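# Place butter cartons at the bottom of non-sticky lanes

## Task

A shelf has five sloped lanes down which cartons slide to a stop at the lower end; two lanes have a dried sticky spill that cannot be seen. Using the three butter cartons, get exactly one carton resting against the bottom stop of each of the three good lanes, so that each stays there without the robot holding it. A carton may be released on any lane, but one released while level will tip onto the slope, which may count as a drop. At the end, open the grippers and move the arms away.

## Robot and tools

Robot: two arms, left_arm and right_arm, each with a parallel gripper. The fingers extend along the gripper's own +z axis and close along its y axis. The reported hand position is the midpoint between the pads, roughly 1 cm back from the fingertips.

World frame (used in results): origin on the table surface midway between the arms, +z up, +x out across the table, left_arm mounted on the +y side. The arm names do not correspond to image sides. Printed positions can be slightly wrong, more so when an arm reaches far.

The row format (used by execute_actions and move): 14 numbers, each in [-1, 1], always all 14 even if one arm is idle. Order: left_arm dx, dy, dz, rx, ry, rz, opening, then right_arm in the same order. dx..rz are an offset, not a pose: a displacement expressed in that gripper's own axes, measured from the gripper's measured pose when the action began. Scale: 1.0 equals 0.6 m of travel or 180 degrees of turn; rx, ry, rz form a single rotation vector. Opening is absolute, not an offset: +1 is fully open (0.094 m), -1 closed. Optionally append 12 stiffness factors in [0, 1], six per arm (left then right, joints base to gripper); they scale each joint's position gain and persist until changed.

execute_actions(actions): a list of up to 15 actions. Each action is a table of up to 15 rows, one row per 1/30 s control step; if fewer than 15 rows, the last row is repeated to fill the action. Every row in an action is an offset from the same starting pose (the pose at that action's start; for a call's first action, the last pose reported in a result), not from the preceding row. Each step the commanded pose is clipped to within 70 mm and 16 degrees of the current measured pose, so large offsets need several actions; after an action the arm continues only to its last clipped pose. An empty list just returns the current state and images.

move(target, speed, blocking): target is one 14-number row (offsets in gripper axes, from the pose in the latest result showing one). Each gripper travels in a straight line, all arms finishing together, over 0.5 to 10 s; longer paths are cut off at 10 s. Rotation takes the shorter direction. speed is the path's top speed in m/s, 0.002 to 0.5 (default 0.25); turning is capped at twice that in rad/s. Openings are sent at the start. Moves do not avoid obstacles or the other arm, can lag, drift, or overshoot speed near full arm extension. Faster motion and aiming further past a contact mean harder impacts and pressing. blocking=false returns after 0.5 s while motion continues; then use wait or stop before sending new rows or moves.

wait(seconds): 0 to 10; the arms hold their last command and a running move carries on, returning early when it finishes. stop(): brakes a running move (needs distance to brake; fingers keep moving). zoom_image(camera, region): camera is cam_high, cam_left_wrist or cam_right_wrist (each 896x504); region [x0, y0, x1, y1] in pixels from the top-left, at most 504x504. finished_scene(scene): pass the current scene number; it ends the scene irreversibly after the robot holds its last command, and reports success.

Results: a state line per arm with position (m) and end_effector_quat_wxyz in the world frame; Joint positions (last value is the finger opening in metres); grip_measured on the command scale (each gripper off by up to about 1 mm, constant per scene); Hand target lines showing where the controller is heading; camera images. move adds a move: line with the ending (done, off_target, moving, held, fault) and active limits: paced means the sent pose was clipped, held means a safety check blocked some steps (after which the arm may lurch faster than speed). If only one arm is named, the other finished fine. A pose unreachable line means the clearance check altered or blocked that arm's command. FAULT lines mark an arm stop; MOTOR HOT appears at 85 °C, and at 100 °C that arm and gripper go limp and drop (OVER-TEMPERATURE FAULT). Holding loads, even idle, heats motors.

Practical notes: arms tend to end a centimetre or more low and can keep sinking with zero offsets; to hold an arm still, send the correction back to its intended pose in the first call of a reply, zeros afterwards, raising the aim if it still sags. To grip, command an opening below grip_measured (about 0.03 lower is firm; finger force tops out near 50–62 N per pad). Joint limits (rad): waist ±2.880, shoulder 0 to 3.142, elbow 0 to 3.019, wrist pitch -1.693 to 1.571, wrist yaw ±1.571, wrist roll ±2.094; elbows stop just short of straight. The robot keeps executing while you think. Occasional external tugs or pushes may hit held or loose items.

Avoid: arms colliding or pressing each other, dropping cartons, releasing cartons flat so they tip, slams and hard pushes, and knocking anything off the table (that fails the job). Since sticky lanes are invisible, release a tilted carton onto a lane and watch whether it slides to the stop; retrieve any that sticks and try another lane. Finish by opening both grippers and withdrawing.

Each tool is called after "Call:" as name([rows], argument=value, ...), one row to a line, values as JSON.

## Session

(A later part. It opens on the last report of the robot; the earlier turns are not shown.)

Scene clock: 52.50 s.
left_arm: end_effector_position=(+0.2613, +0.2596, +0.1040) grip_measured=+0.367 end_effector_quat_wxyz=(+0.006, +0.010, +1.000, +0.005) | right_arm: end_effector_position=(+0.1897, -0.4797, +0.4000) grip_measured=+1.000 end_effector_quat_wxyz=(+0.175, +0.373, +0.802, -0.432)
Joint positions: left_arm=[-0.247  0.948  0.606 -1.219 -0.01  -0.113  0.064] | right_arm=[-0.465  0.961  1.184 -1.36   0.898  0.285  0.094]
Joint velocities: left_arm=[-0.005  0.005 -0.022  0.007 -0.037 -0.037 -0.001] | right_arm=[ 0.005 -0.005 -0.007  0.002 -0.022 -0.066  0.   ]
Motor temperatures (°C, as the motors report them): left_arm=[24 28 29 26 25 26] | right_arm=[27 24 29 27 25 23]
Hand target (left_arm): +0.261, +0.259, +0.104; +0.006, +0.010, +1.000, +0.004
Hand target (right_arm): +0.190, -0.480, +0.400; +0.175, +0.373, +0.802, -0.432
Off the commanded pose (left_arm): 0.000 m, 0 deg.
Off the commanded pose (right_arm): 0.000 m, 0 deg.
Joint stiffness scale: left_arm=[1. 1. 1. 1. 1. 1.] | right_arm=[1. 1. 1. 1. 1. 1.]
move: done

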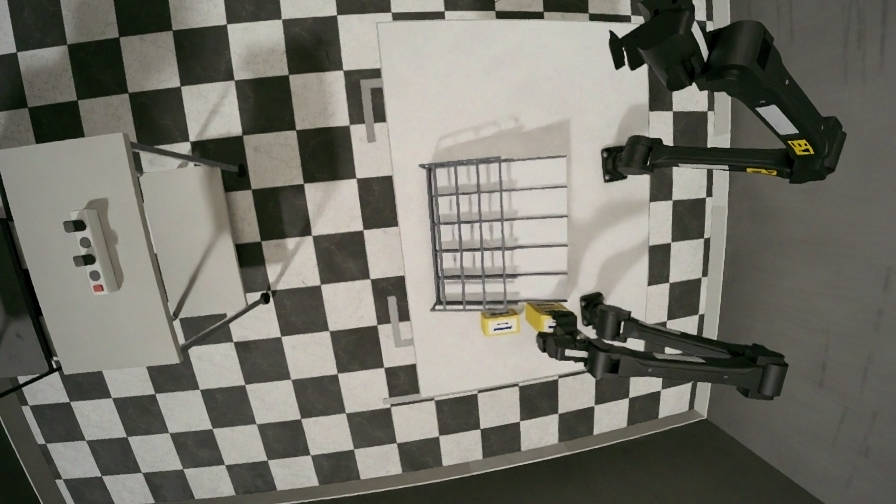

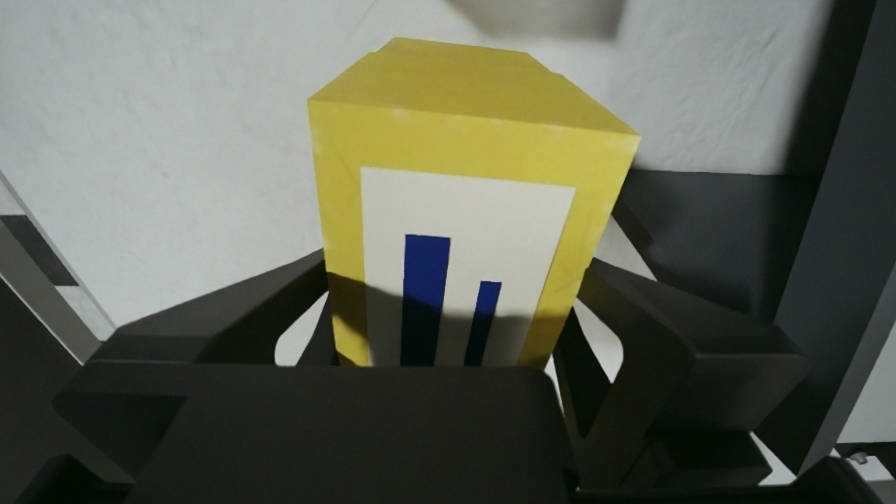

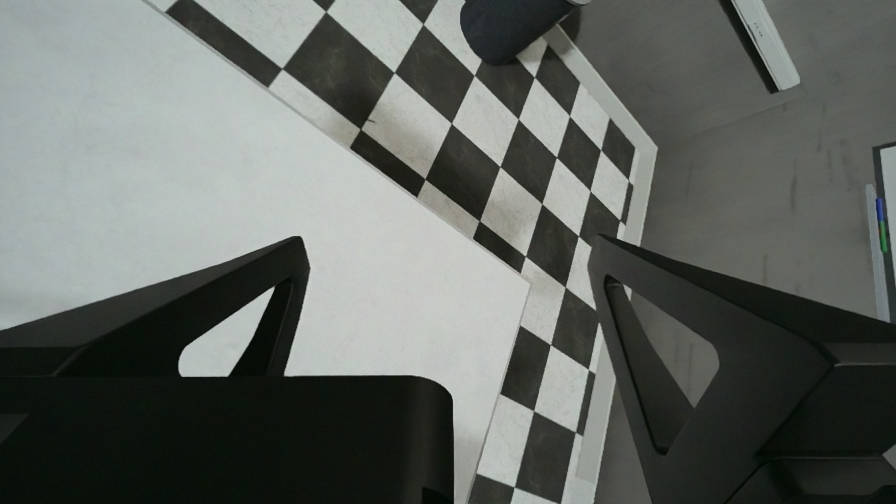

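Call:
move(target=[0,0,-0.3,0,0,0,0.32,0,0,0,0,0,0,1], speed=0.15)

Call:
move(target=[-0.12,-0.2,0,0,0,0,0.32,0,0,0,0,0,0,1], speed=0.15)

Scene clock: 57.60 s.
left_arm: end_effector_position=(+0.2520, +0.2608, +0.2540) grip_measured=+0.367 end_effector_quat_wxyz=(+0.000, +0.010, +1.000, +0.005) | right_arm: end_effector_position=(+0.1897, -0.4797, +0.4000) grip_measured=+1.000 end_effector_quat_wxyz=(+0.175, +0.373, +0.802, -0.432)
Joint positions: left_arm=[-0.247  0.869  0.964 -1.667 -0.01  -0.113  0.064] | right_arm=[-0.465  0.961  1.184 -1.36   0.898  0.285  0.094]
Joint velocities: left_arm=[-0.015 -0.005  0.002  0.012 -0.007 -0.007 -0.001] | right_arm=[-0.005 -0.005 -0.007 -0.017 -0.037  0.007  0.   ]
Motor temperatures (°C, as the motors report them): left_arm=[24 27 30 26 25 26] | right_arm=[27 24 29 27 25 23]
Hand target (left_arm): +0.260, +0.259, +0.283; +0.030, +0.010, +0.999, +0.001
Hand target (right_arm): +0.190, -0.480, +0.400; +0.175, +0.373, +0.802, -0.432
Off the commanded pose (left_arm): 0.031 m, 1 deg.
Off the commanded pose (right_arm): 0.000 m, 0 deg.
Joint stiffness scale: left_arm=[1. 1. 1. 1. 1. 1.] | right_arm=[1. 1. 1. 1. 1. 1.]
joint sent to its limit (left arm) — the command would take joint 4 (wrist pitch) past its lower limit, so that joint was sent only as far as its limit.
move: off_target (left_arm)

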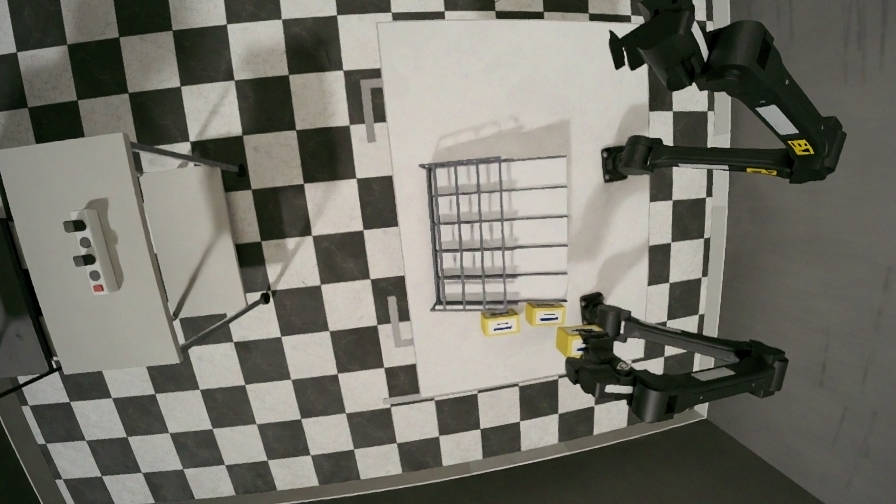

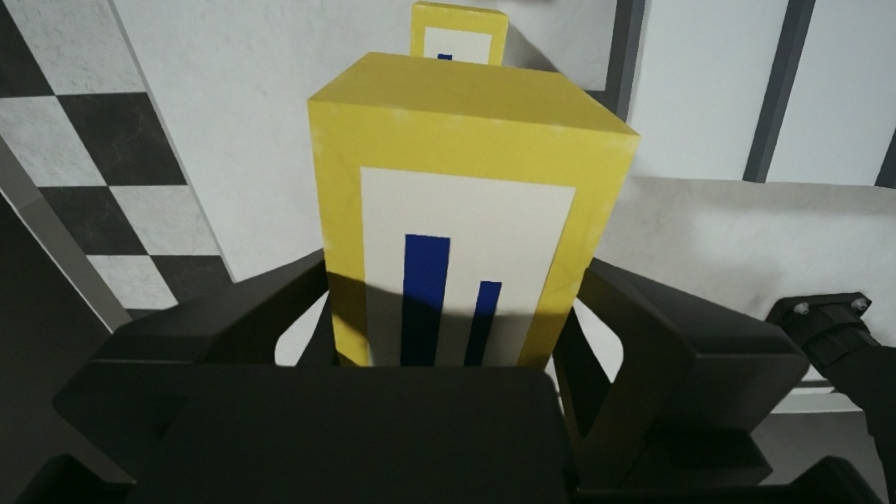

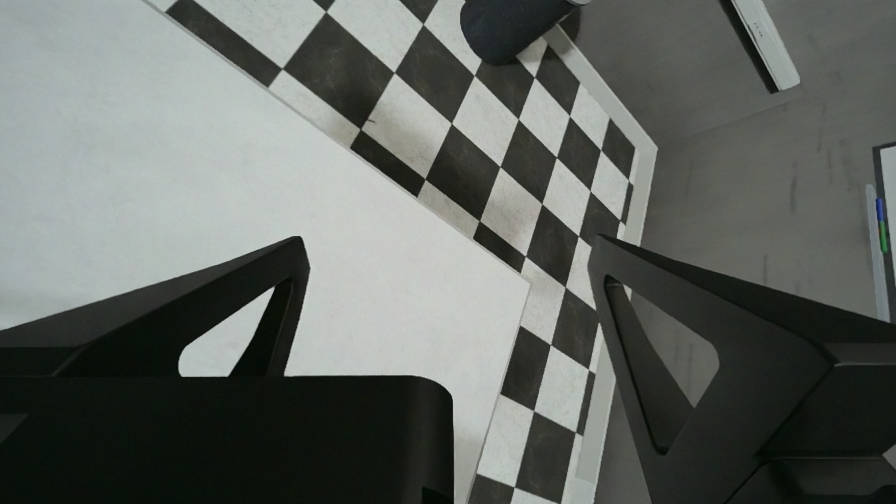

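Scene clock: 59.00 s.
left_arm: end_effector_position=(+0.3025, +0.1495, +0.2229) grip_measured=+0.367 end_effector_quat_wxyz=(-0.039, +0.016, +0.999, +0.023) | right_arm: end_effector_position=(+0.1897, -0.4797, +0.4000) grip_measured=+1.000 end_effector_quat_wxyz=(+0.175, +0.373, +0.802, -0.432)
Joint positions: left_arm=[-0.605  1.164  1.066 -1.563 -0.004 -0.46   0.064] | right_arm=[-0.465  0.961  1.184 -1.36   0.898  0.285  0.094]
Joint velocities: left_arm=[-0.005 -0.005  0.002  0.012  0.037 -0.037 -0.001] | right_arm=[-0.015 -0.015 -0.022  0.007 -0.051  0.022  0.   ]
Motor temperatures (°C, as the motors report them): left_arm=[24 27 30 26 25 26] | right_arm=[27 24 29 27 25 23]
Hand target (left_arm): +0.320, +0.138, +0.252; +0.001, +0.010, +1.000, +0.003
Hand target (right_arm): +0.190, -0.480, +0.400; +0.175, +0.373, +0.802, -0.432
Off the commanded pose (left_arm): 0.037 m, 5 deg.
Off the commanded pose (right_arm): 0.000 m, 0 deg.
Joint stiffness scale: left_arm=[1. 1. 1. 1. 1. 1.] | right_arm=[1. 1. 1. 1. 1. 1.]
move: off_target (left_arm)

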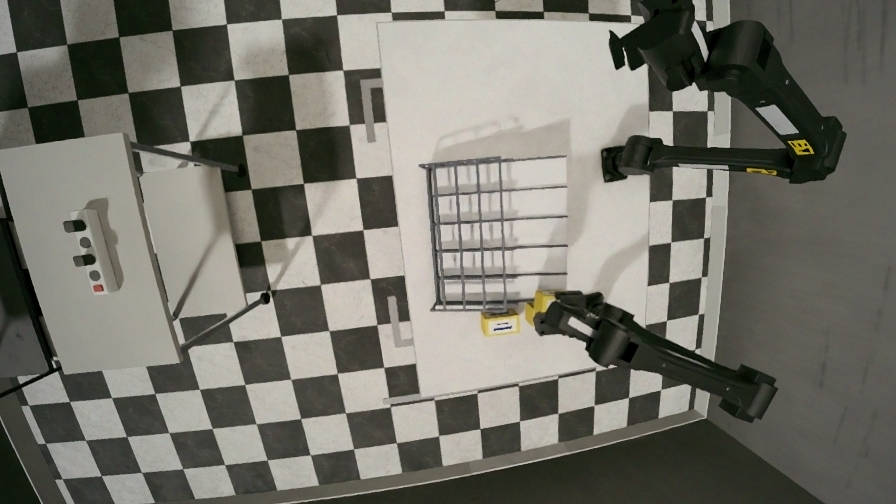

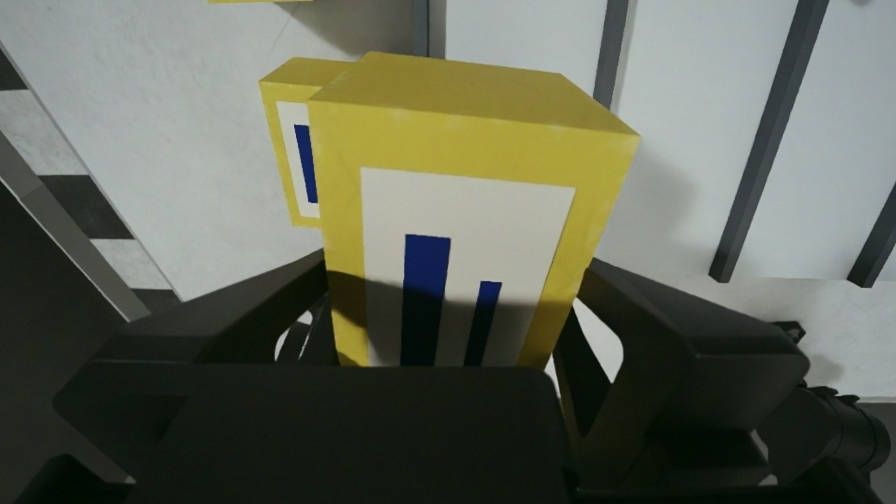

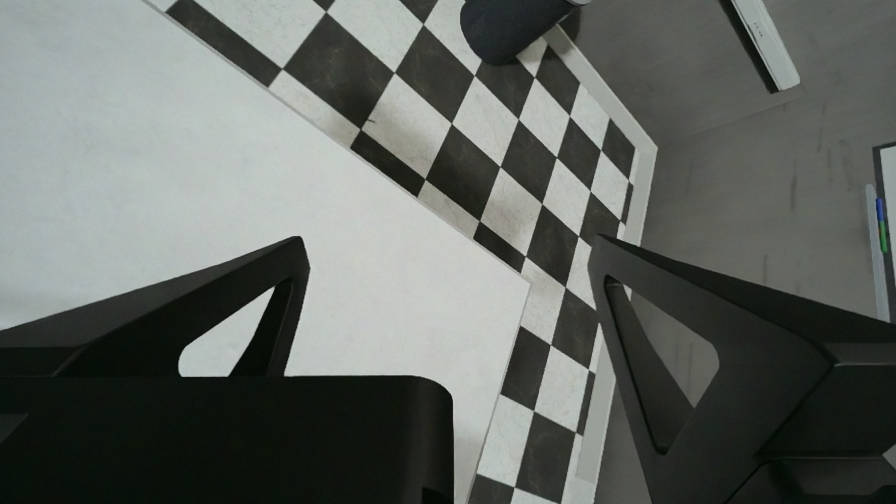

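Call:
move(target=[-0.12,-0.085,-0.04,0,0.083,0,0.32,0,0,0,0,0,0,1], speed=0.1)

Scene clock: 69.53 s.
left_arm: end_effector_position=(+0.3600, +0.0992, +0.2124) grip_measured=+0.367 end_effector_quat_wxyz=(-0.137, +0.007, +0.990, +0.013) | right_arm: end_effector_position=(+0.1897, -0.4797, +0.4000) grip_measured=+1.000 end_effector_quat_wxyz=(+0.175, +0.373, +0.802, -0.432)
Joint positions: left_arm=[-0.602  1.473  1.302 -1.657  0.102 -0.461  0.064] | right_arm=[-0.465  0.961  1.184 -1.36   0.898  0.285  0.094]
Joint velocities: left_arm=[-0.005 -0.015  0.002 -0.002  0.037  0.022  0.001] | right_arm=[-0.005 -0.005 -0.002 -0.007 -0.007  0.022  0.   ]
Motor temperatures (°C, as the motors report them): left_arm=[24 28 33 26 25 26] | right_arm=[27 24 29 27 25 23]
Hand target (left_arm): +0.373, +0.096, +0.236; -0.120, +0.010, +0.993, +0.000
Hand target (right_arm): +0.190, -0.480, +0.400; +0.175, +0.373, +0.802, -0.432
Off the commanded pose (left_arm): 0.030 m, 4 deg.
Off the commanded pose (right_arm): 0.000 m, 0 deg.
Joint stiffness scale: left_arm=[1. 1. 1. 1. 1. 1.] | right_arm=[1. 1. 1. 1. 1. 1.]
joint sent to its limit (left arm) — the command would take joint 4 (wrist pitch) past its lower limit, so that joint was sent only as far as its limit.
move: off_target (left_arm)

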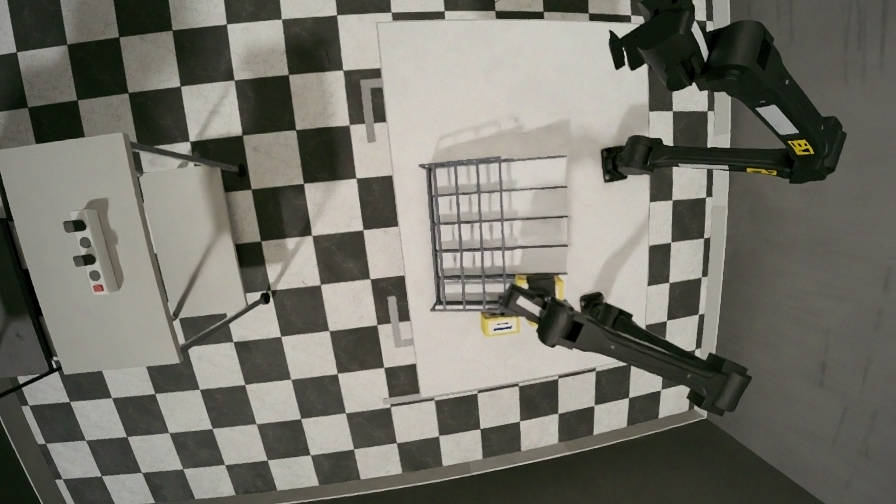

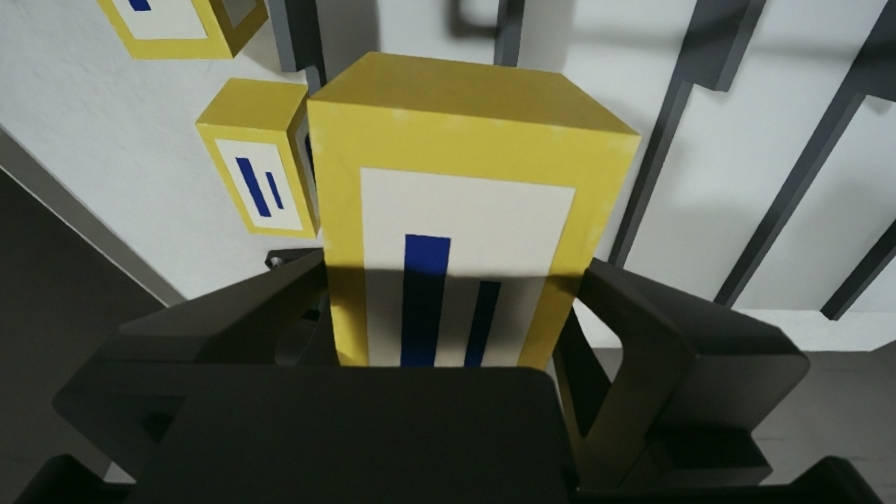

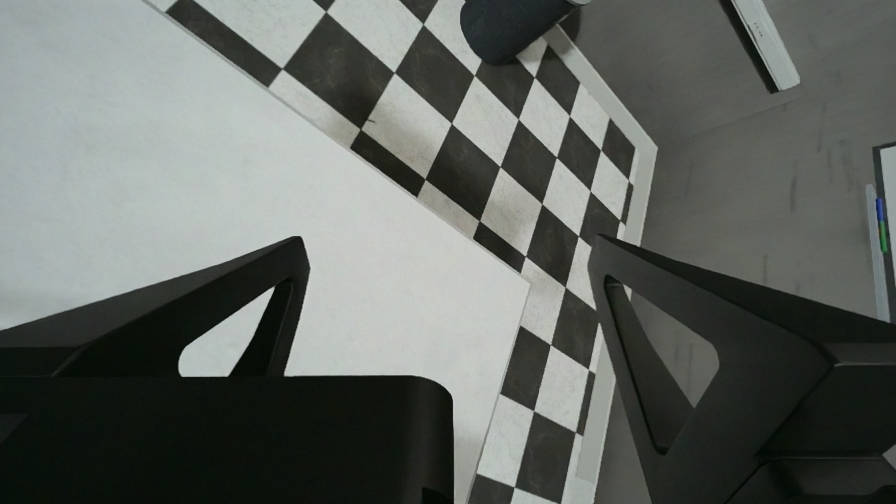

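Call:
move(target=[0,0.03,0.06,0,0,0,0.32,0,0,0,0,0,0,1], speed=0.05)

Scene clock: 72.87 s.
left_arm: end_effector_position=(+0.3526, +0.1082, +0.1896) grip_measured=+0.367 end_effector_quat_wxyz=(-0.126, +0.014, +0.992, +0.006) | right_arm: end_effector_position=(+0.1897, -0.4797, +0.4000) grip_measured=+1.000 end_effector_quat_wxyz=(+0.175, +0.373, +0.802, -0.432)
Joint positions: left_arm=[-0.59   1.441  1.212 -1.574  0.102 -0.435  0.064] | right_arm=[-0.465  0.961  1.184 -1.36   0.898  0.285  0.094]
Joint velocities: left_arm=[ 0.005 -0.005  0.007 -0.007 -0.125  0.066 -0.   ] | right_arm=[-0.005  0.005  0.022  0.002 -0.022 -0.051  0.   ]
Motor temperatures (°C, as the motors report them): left_arm=[24 28 33 26 25 26] | right_arm=[27 24 30 27 25 23]
Hand target (left_arm): +0.350, +0.118, +0.179; -0.137, +0.007, +0.990, +0.013
Hand target (right_arm): +0.190, -0.480, +0.400; +0.175, +0.373, +0.802, -0.432
Off the commanded pose (left_arm): 0.015 m, 2 deg.
Off the commanded pose (right_arm): 0.000 m, 0 deg.
Joint stiffness scale: left_arm=[1. 1. 1. 1. 1. 1.] | right_arm=[1. 1. 1. 1. 1. 1.]
move: off_target (left_arm)

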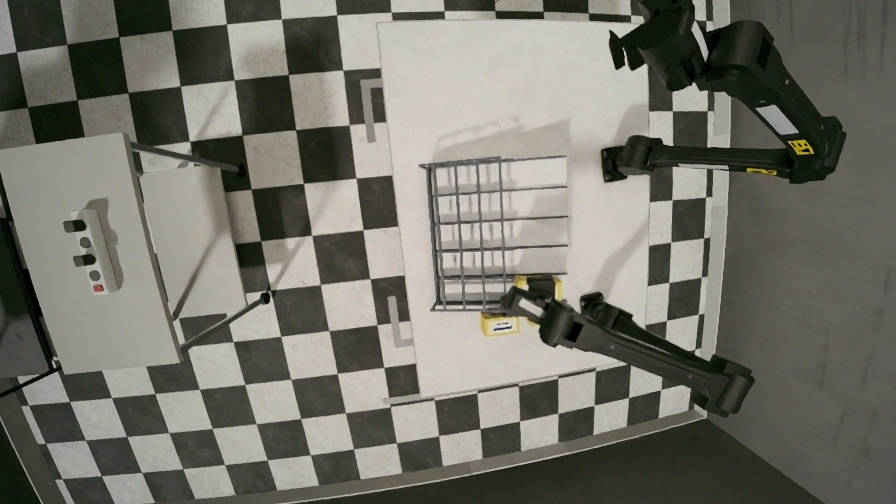

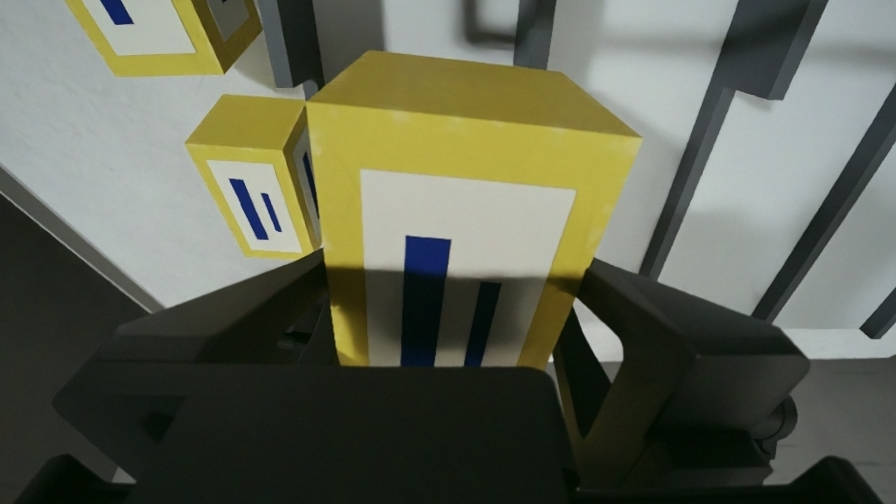

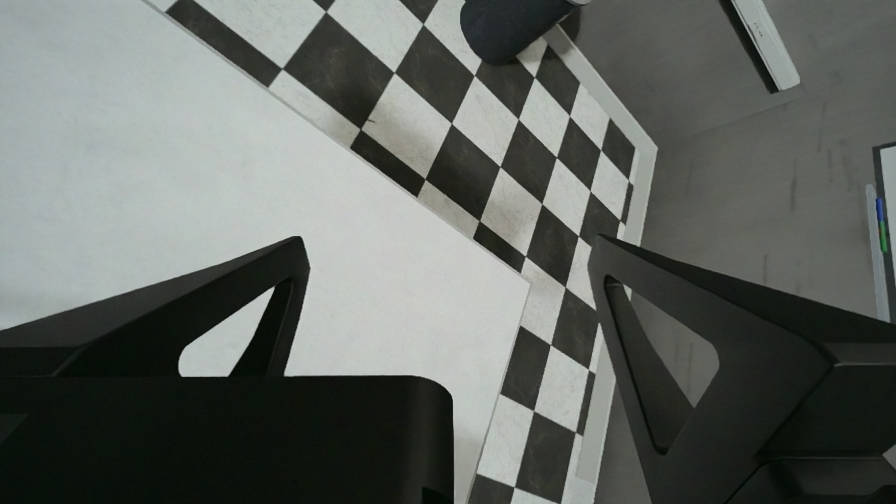

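Call:
move(target=[0,0.045,0.0,0,0,0,0.32,0,0,0,0,0,0,1], speed=0.05)

Call:
move(target=[0,0.0,0.05,0,0,0,0.32,0,0,0,0,0,0,1], speed=0.04)

Scene clock: 75.53 s.
left_arm: end_effector_position=(+0.3545, +0.1329, +0.1823) grip_measured=+0.367 end_effector_quat_wxyz=(-0.134, +0.008, +0.991, +0.011) | right_arm: end_effector_position=(+0.1897, -0.4797, +0.4000) grip_measured=+1.000 end_effector_quat_wxyz=(+0.175, +0.373, +0.802, -0.432)
Joint positions: left_arm=[-0.532  1.435  1.183 -1.574  0.085 -0.392  0.064] | right_arm=[-0.465  0.961  1.184 -1.36   0.898  0.285  0.094]
Joint velocities: left_arm=[ 0.015 -0.005  0.007 -0.007 -0.051 -0.037  0.001] | right_arm=[-0.005 -0.005 -0.002 -0.012  0.022 -0.066  0.   ]
Motor temperatures (°C, as the motors report them): left_arm=[24 28 32 26 25 26] | right_arm=[27 24 30 27 25 23]
Hand target (left_arm): +0.353, +0.135, +0.190; -0.126, +0.014, +0.992, +0.006
Hand target (right_arm): +0.190, -0.480, +0.400; +0.175, +0.373, +0.802, -0.432
Off the commanded pose (left_arm): 0.008 m, 1 deg.
Off the commanded pose (right_arm): 0.000 m, 0 deg.
Joint stiffness scale: left_arm=[1. 1. 1. 1. 1. 1.] | right_arm=[1. 1. 1. 1. 1. 1.]
move: done

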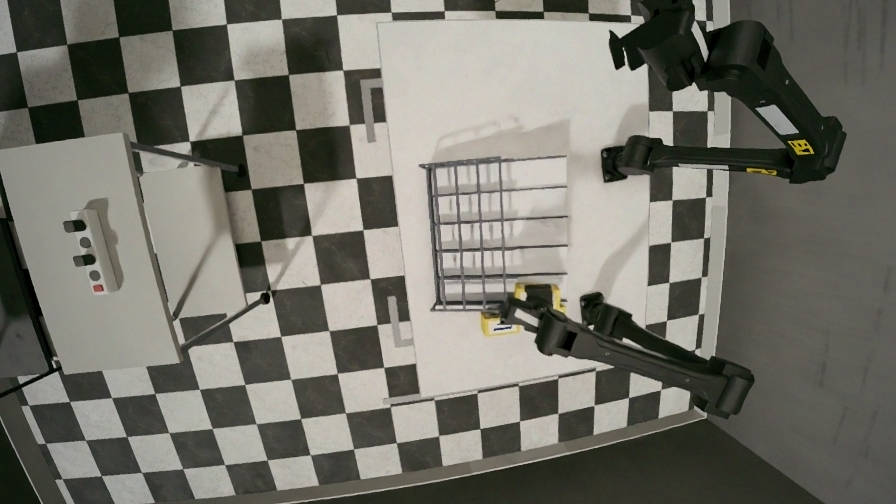

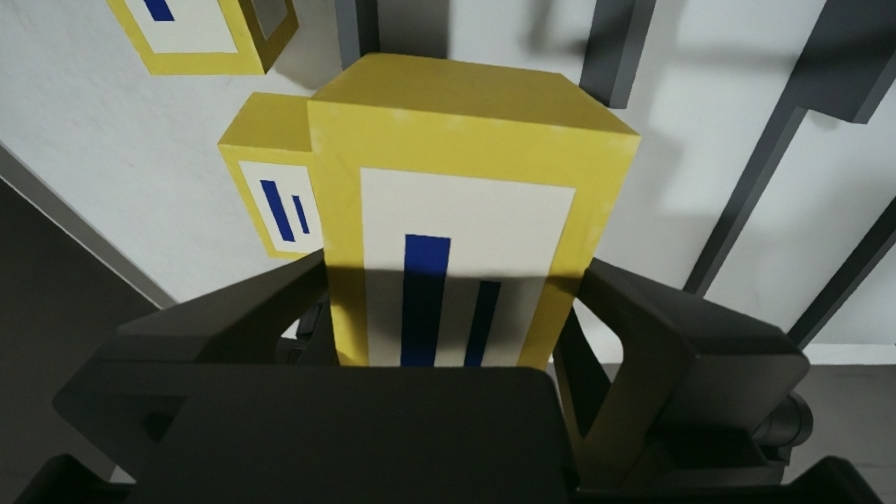

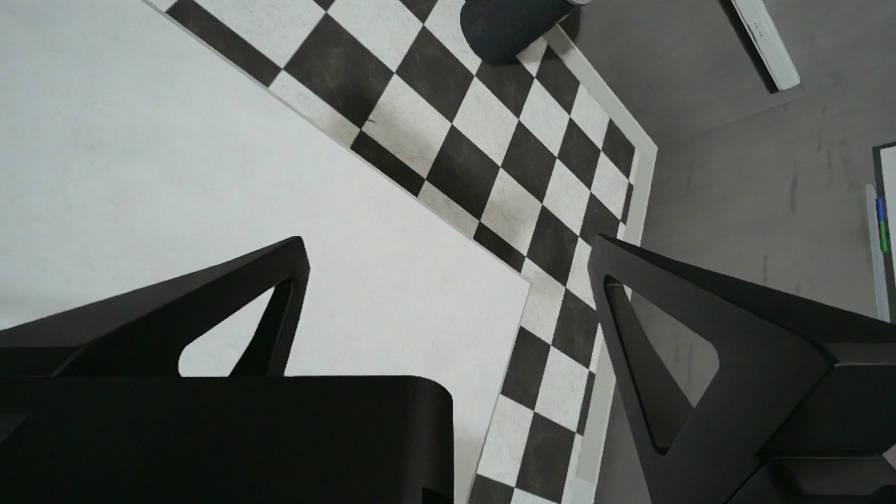

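Scene clock: 76.50 s.
left_arm: end_effector_position=(+0.3504, +0.1342, +0.1669) grip_measured=+0.367 end_effector_quat_wxyz=(-0.130, +0.008, +0.991, +0.008) | right_arm: end_effector_position=(+0.1897, -0.4797, +0.4000) grip_measured=+1.000 end_effector_quat_wxyz=(+0.175, +0.373, +0.802, -0.432)
Joint positions: left_arm=[-0.532  1.429  1.136 -1.524  0.088 -0.391  0.064] | right_arm=[-0.465  0.961  1.184 -1.36   0.898  0.285  0.094]
Joint velocities: left_arm=[-0.005 -0.005  0.002  0.007 -0.051 -0.007  0.001] | right_arm=[ 0.005 -0.005 -0.022  0.002  0.066 -0.051  0.   ]
Motor temperatures (°C, as the motors report them): left_arm=[24 28 32 26 25 26] | right_arm=[27 24 30 27 25 23]
Hand target (left_arm): +0.346, +0.134, +0.154; -0.134, +0.008, +0.991, +0.011
Hand target (right_arm): +0.190, -0.480, +0.400; +0.175, +0.373, +0.802, -0.432
Off the commanded pose (left_arm): 0.014 m, 1 deg.
Off the commanded pose (right_arm): 0.000 m, 0 deg.
Joint stiffness scale: left_arm=[1. 1. 1. 1. 1. 1.] | right_arm=[1. 1. 1. 1. 1. 1.]
move: off_target (left_arm)

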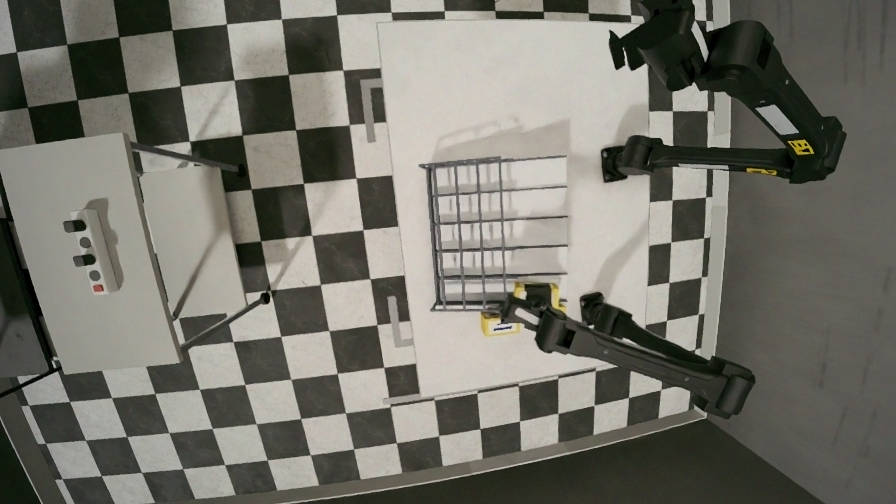

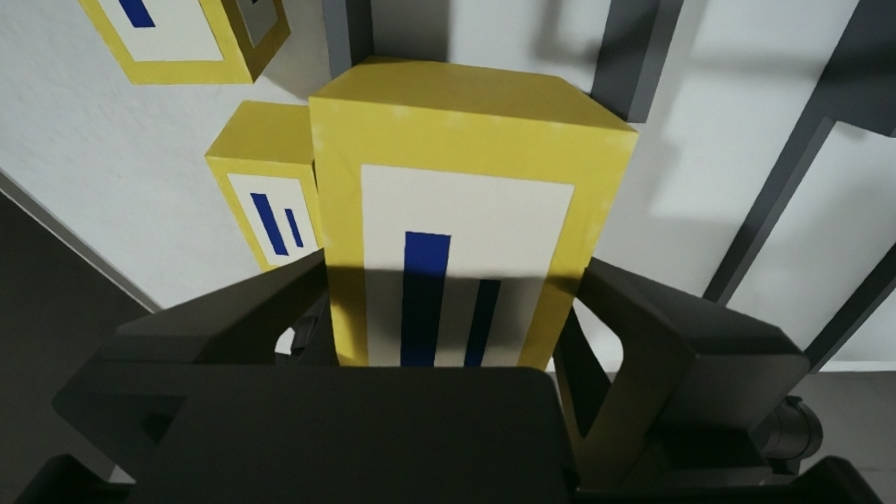

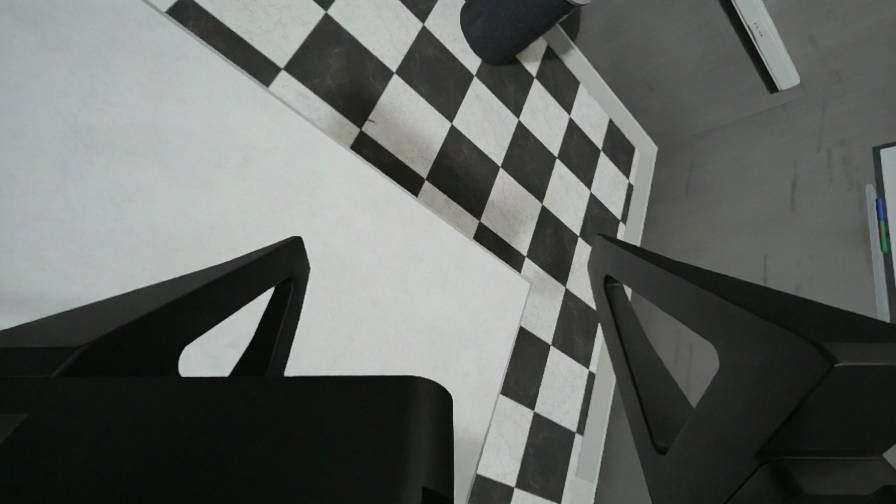

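Call:
move(target=[0.05,-0.018,-0.04,0,0,0,0.32,0,0,0,0,0,0,1], speed=0.05)

Call:
move(target=[0,0.0,0.05,0,0,0,0.32,0,0,0,0,0,0,1], speed=0.03)

Scene clock: 80.90 s.
left_arm: end_effector_position=(+0.3302, +0.1262, +0.1839) grip_measured=+0.367 end_effector_quat_wxyz=(-0.135, +0.011, +0.991, +0.011) | right_arm: end_effector_position=(+0.1897, -0.4797, +0.4000) grip_measured=+1.000 end_effector_quat_wxyz=(+0.175, +0.373, +0.802, -0.432)
Joint positions: left_arm=[-0.575  1.386  1.136 -1.576  0.098 -0.425  0.064] | right_arm=[-0.465  0.961  1.184 -1.36   0.898  0.285  0.094]
Joint velocities: left_arm=[-0.005 -0.005  0.012 -0.002 -0.007 -0.007  0.001] | right_arm=[ 0.005 -0.005 -0.007  0.002  0.037 -0.037  0.   ]
Motor temperatures (°C, as the motors report them): left_arm=[24 28 31 26 25 26] | right_arm=[27 24 30 27 25 23]
Hand target (left_arm): +0.328, +0.123, +0.198; -0.130, +0.008, +0.991, +0.008
Hand target (right_arm): +0.190, -0.480, +0.400; +0.175, +0.373, +0.802, -0.432
Off the commanded pose (left_arm): 0.014 m, 1 deg.
Off the commanded pose (right_arm): 0.000 m, 0 deg.
Joint stiffness scale: left_arm=[1. 1. 1. 1. 1. 1.] | right_arm=[1. 1. 1. 1. 1. 1.]
move: off_target (left_arm)

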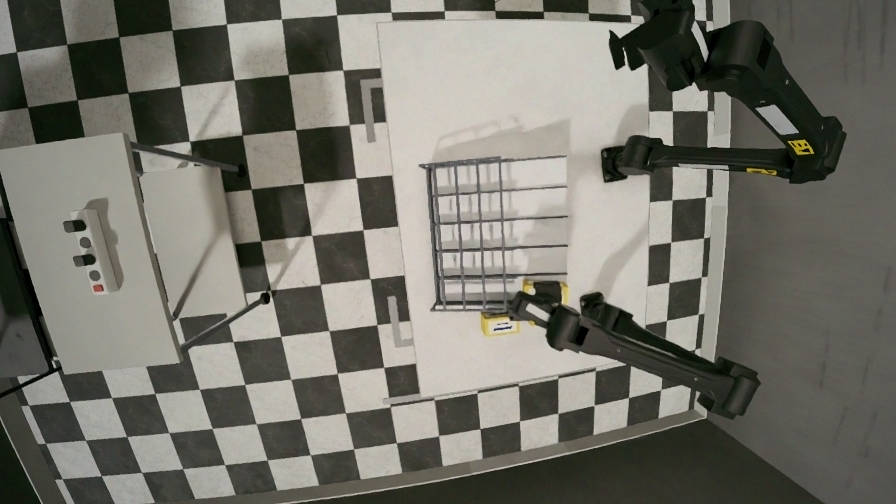

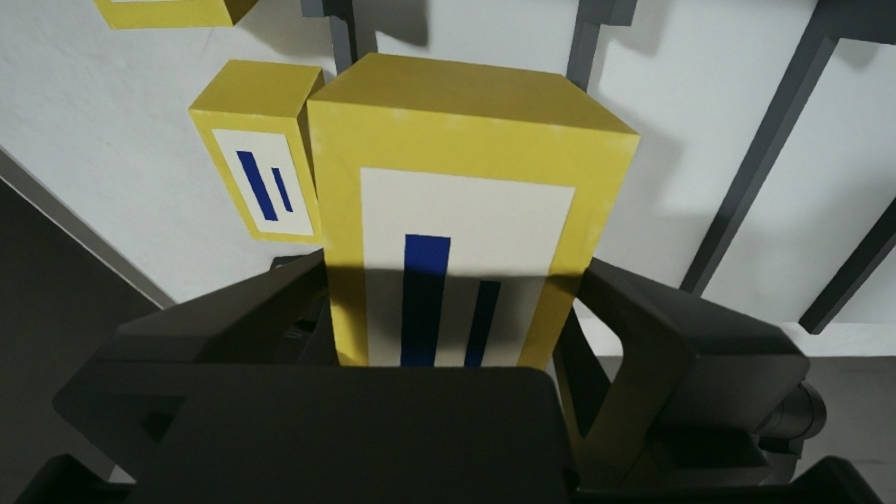

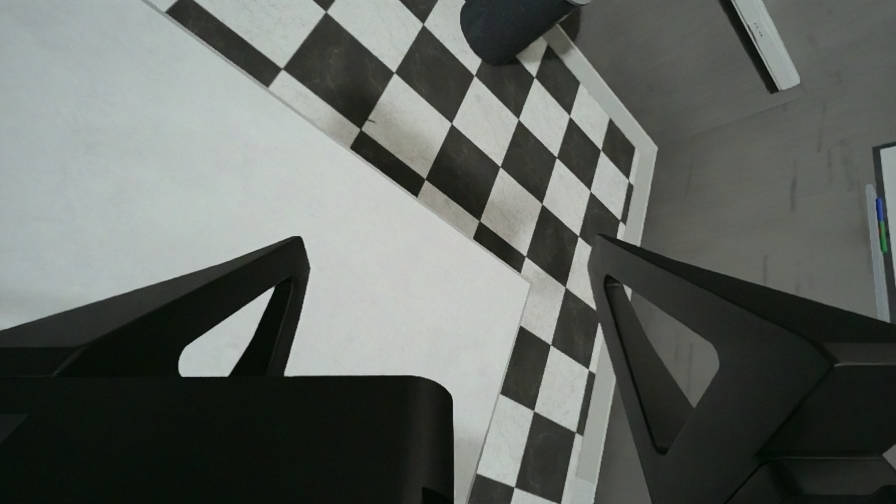

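Scene clock: 82.13 s.
left_arm: end_effector_position=(+0.3270, +0.1271, +0.1640) grip_measured=+0.363 end_effector_quat_wxyz=(-0.130, +0.011, +0.991, +0.007) | right_arm: end_effector_position=(+0.1897, -0.4797, +0.4000) grip_measured=+1.000 end_effector_quat_wxyz=(+0.175, +0.373, +0.802, -0.432)
Joint positions: left_arm=[-0.575  1.384  1.082 -1.511  0.1   -0.427  0.064] | right_arm=[-0.465  0.961  1.184 -1.36   0.898  0.285  0.094]
Joint velocities: left_arm=[-0.015 -0.005  0.007 -0.022  0.022 -0.007 -0.001] | right_arm=[ 0.005 -0.005 -0.002  0.002  0.007 -0.051  0.   ]
Motor temperatures (°C, as the motors report them): left_arm=[24 28 31 26 25 26] | right_arm=[27 24 30 27 25 23]
Hand target (left_arm): +0.322, +0.127, +0.155; -0.135, +0.011, +0.991, +0.011
Hand target (right_arm): +0.190, -0.480, +0.400; +0.175, +0.373, +0.802, -0.432
Off the commanded pose (left_arm): 0.010 m, 1 deg.
Off the commanded pose (right_arm): 0.000 m, 0 deg.
Joint stiffness scale: left_arm=[1. 1. 1. 1. 1. 1.] | right_arm=[1. 1. 1. 1. 1. 1.]
move: done

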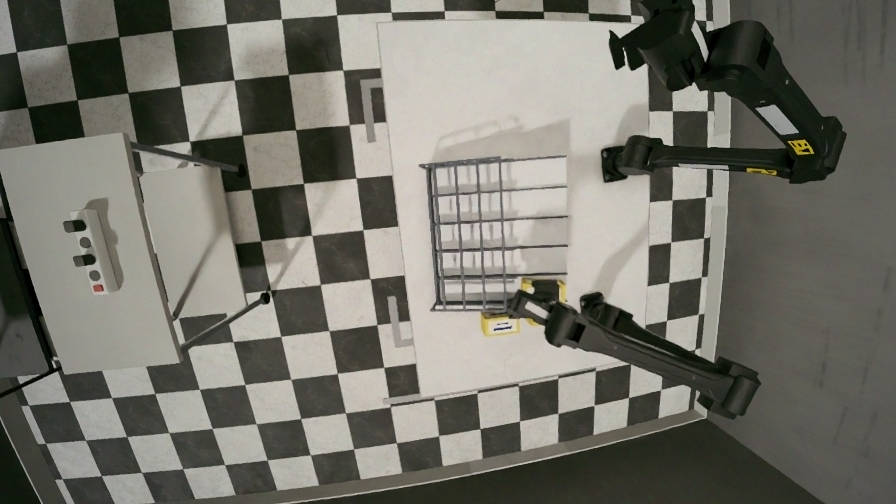

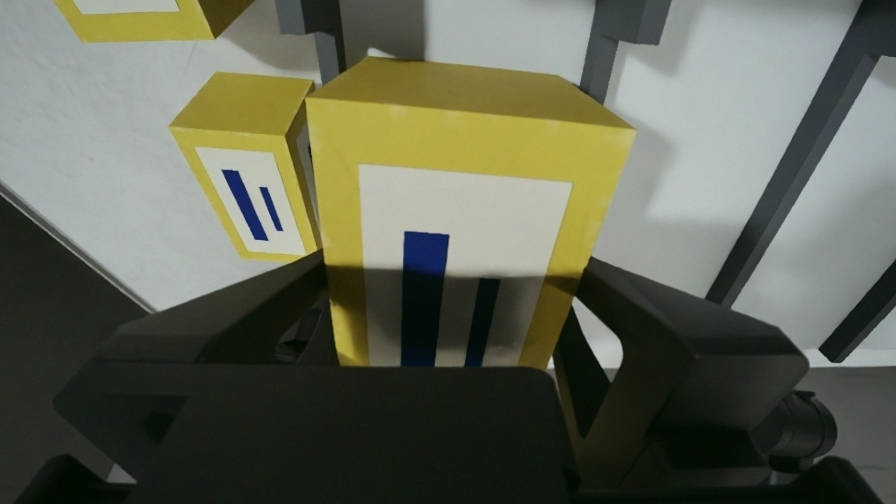

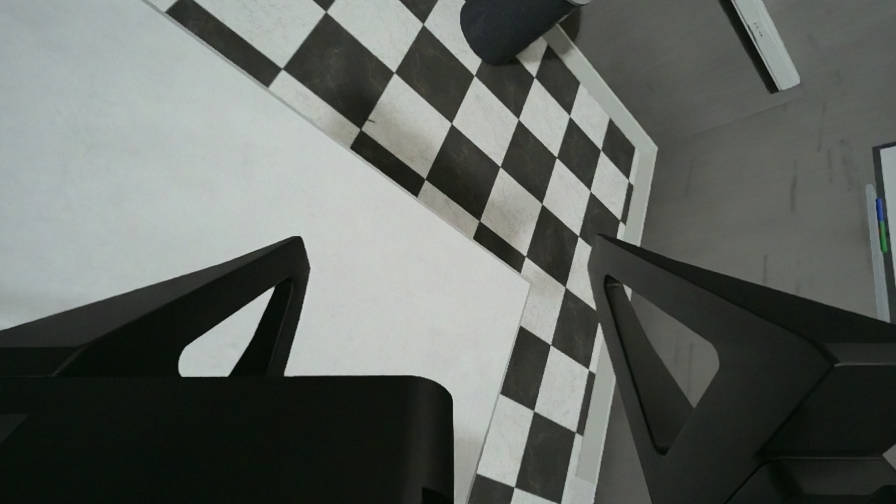

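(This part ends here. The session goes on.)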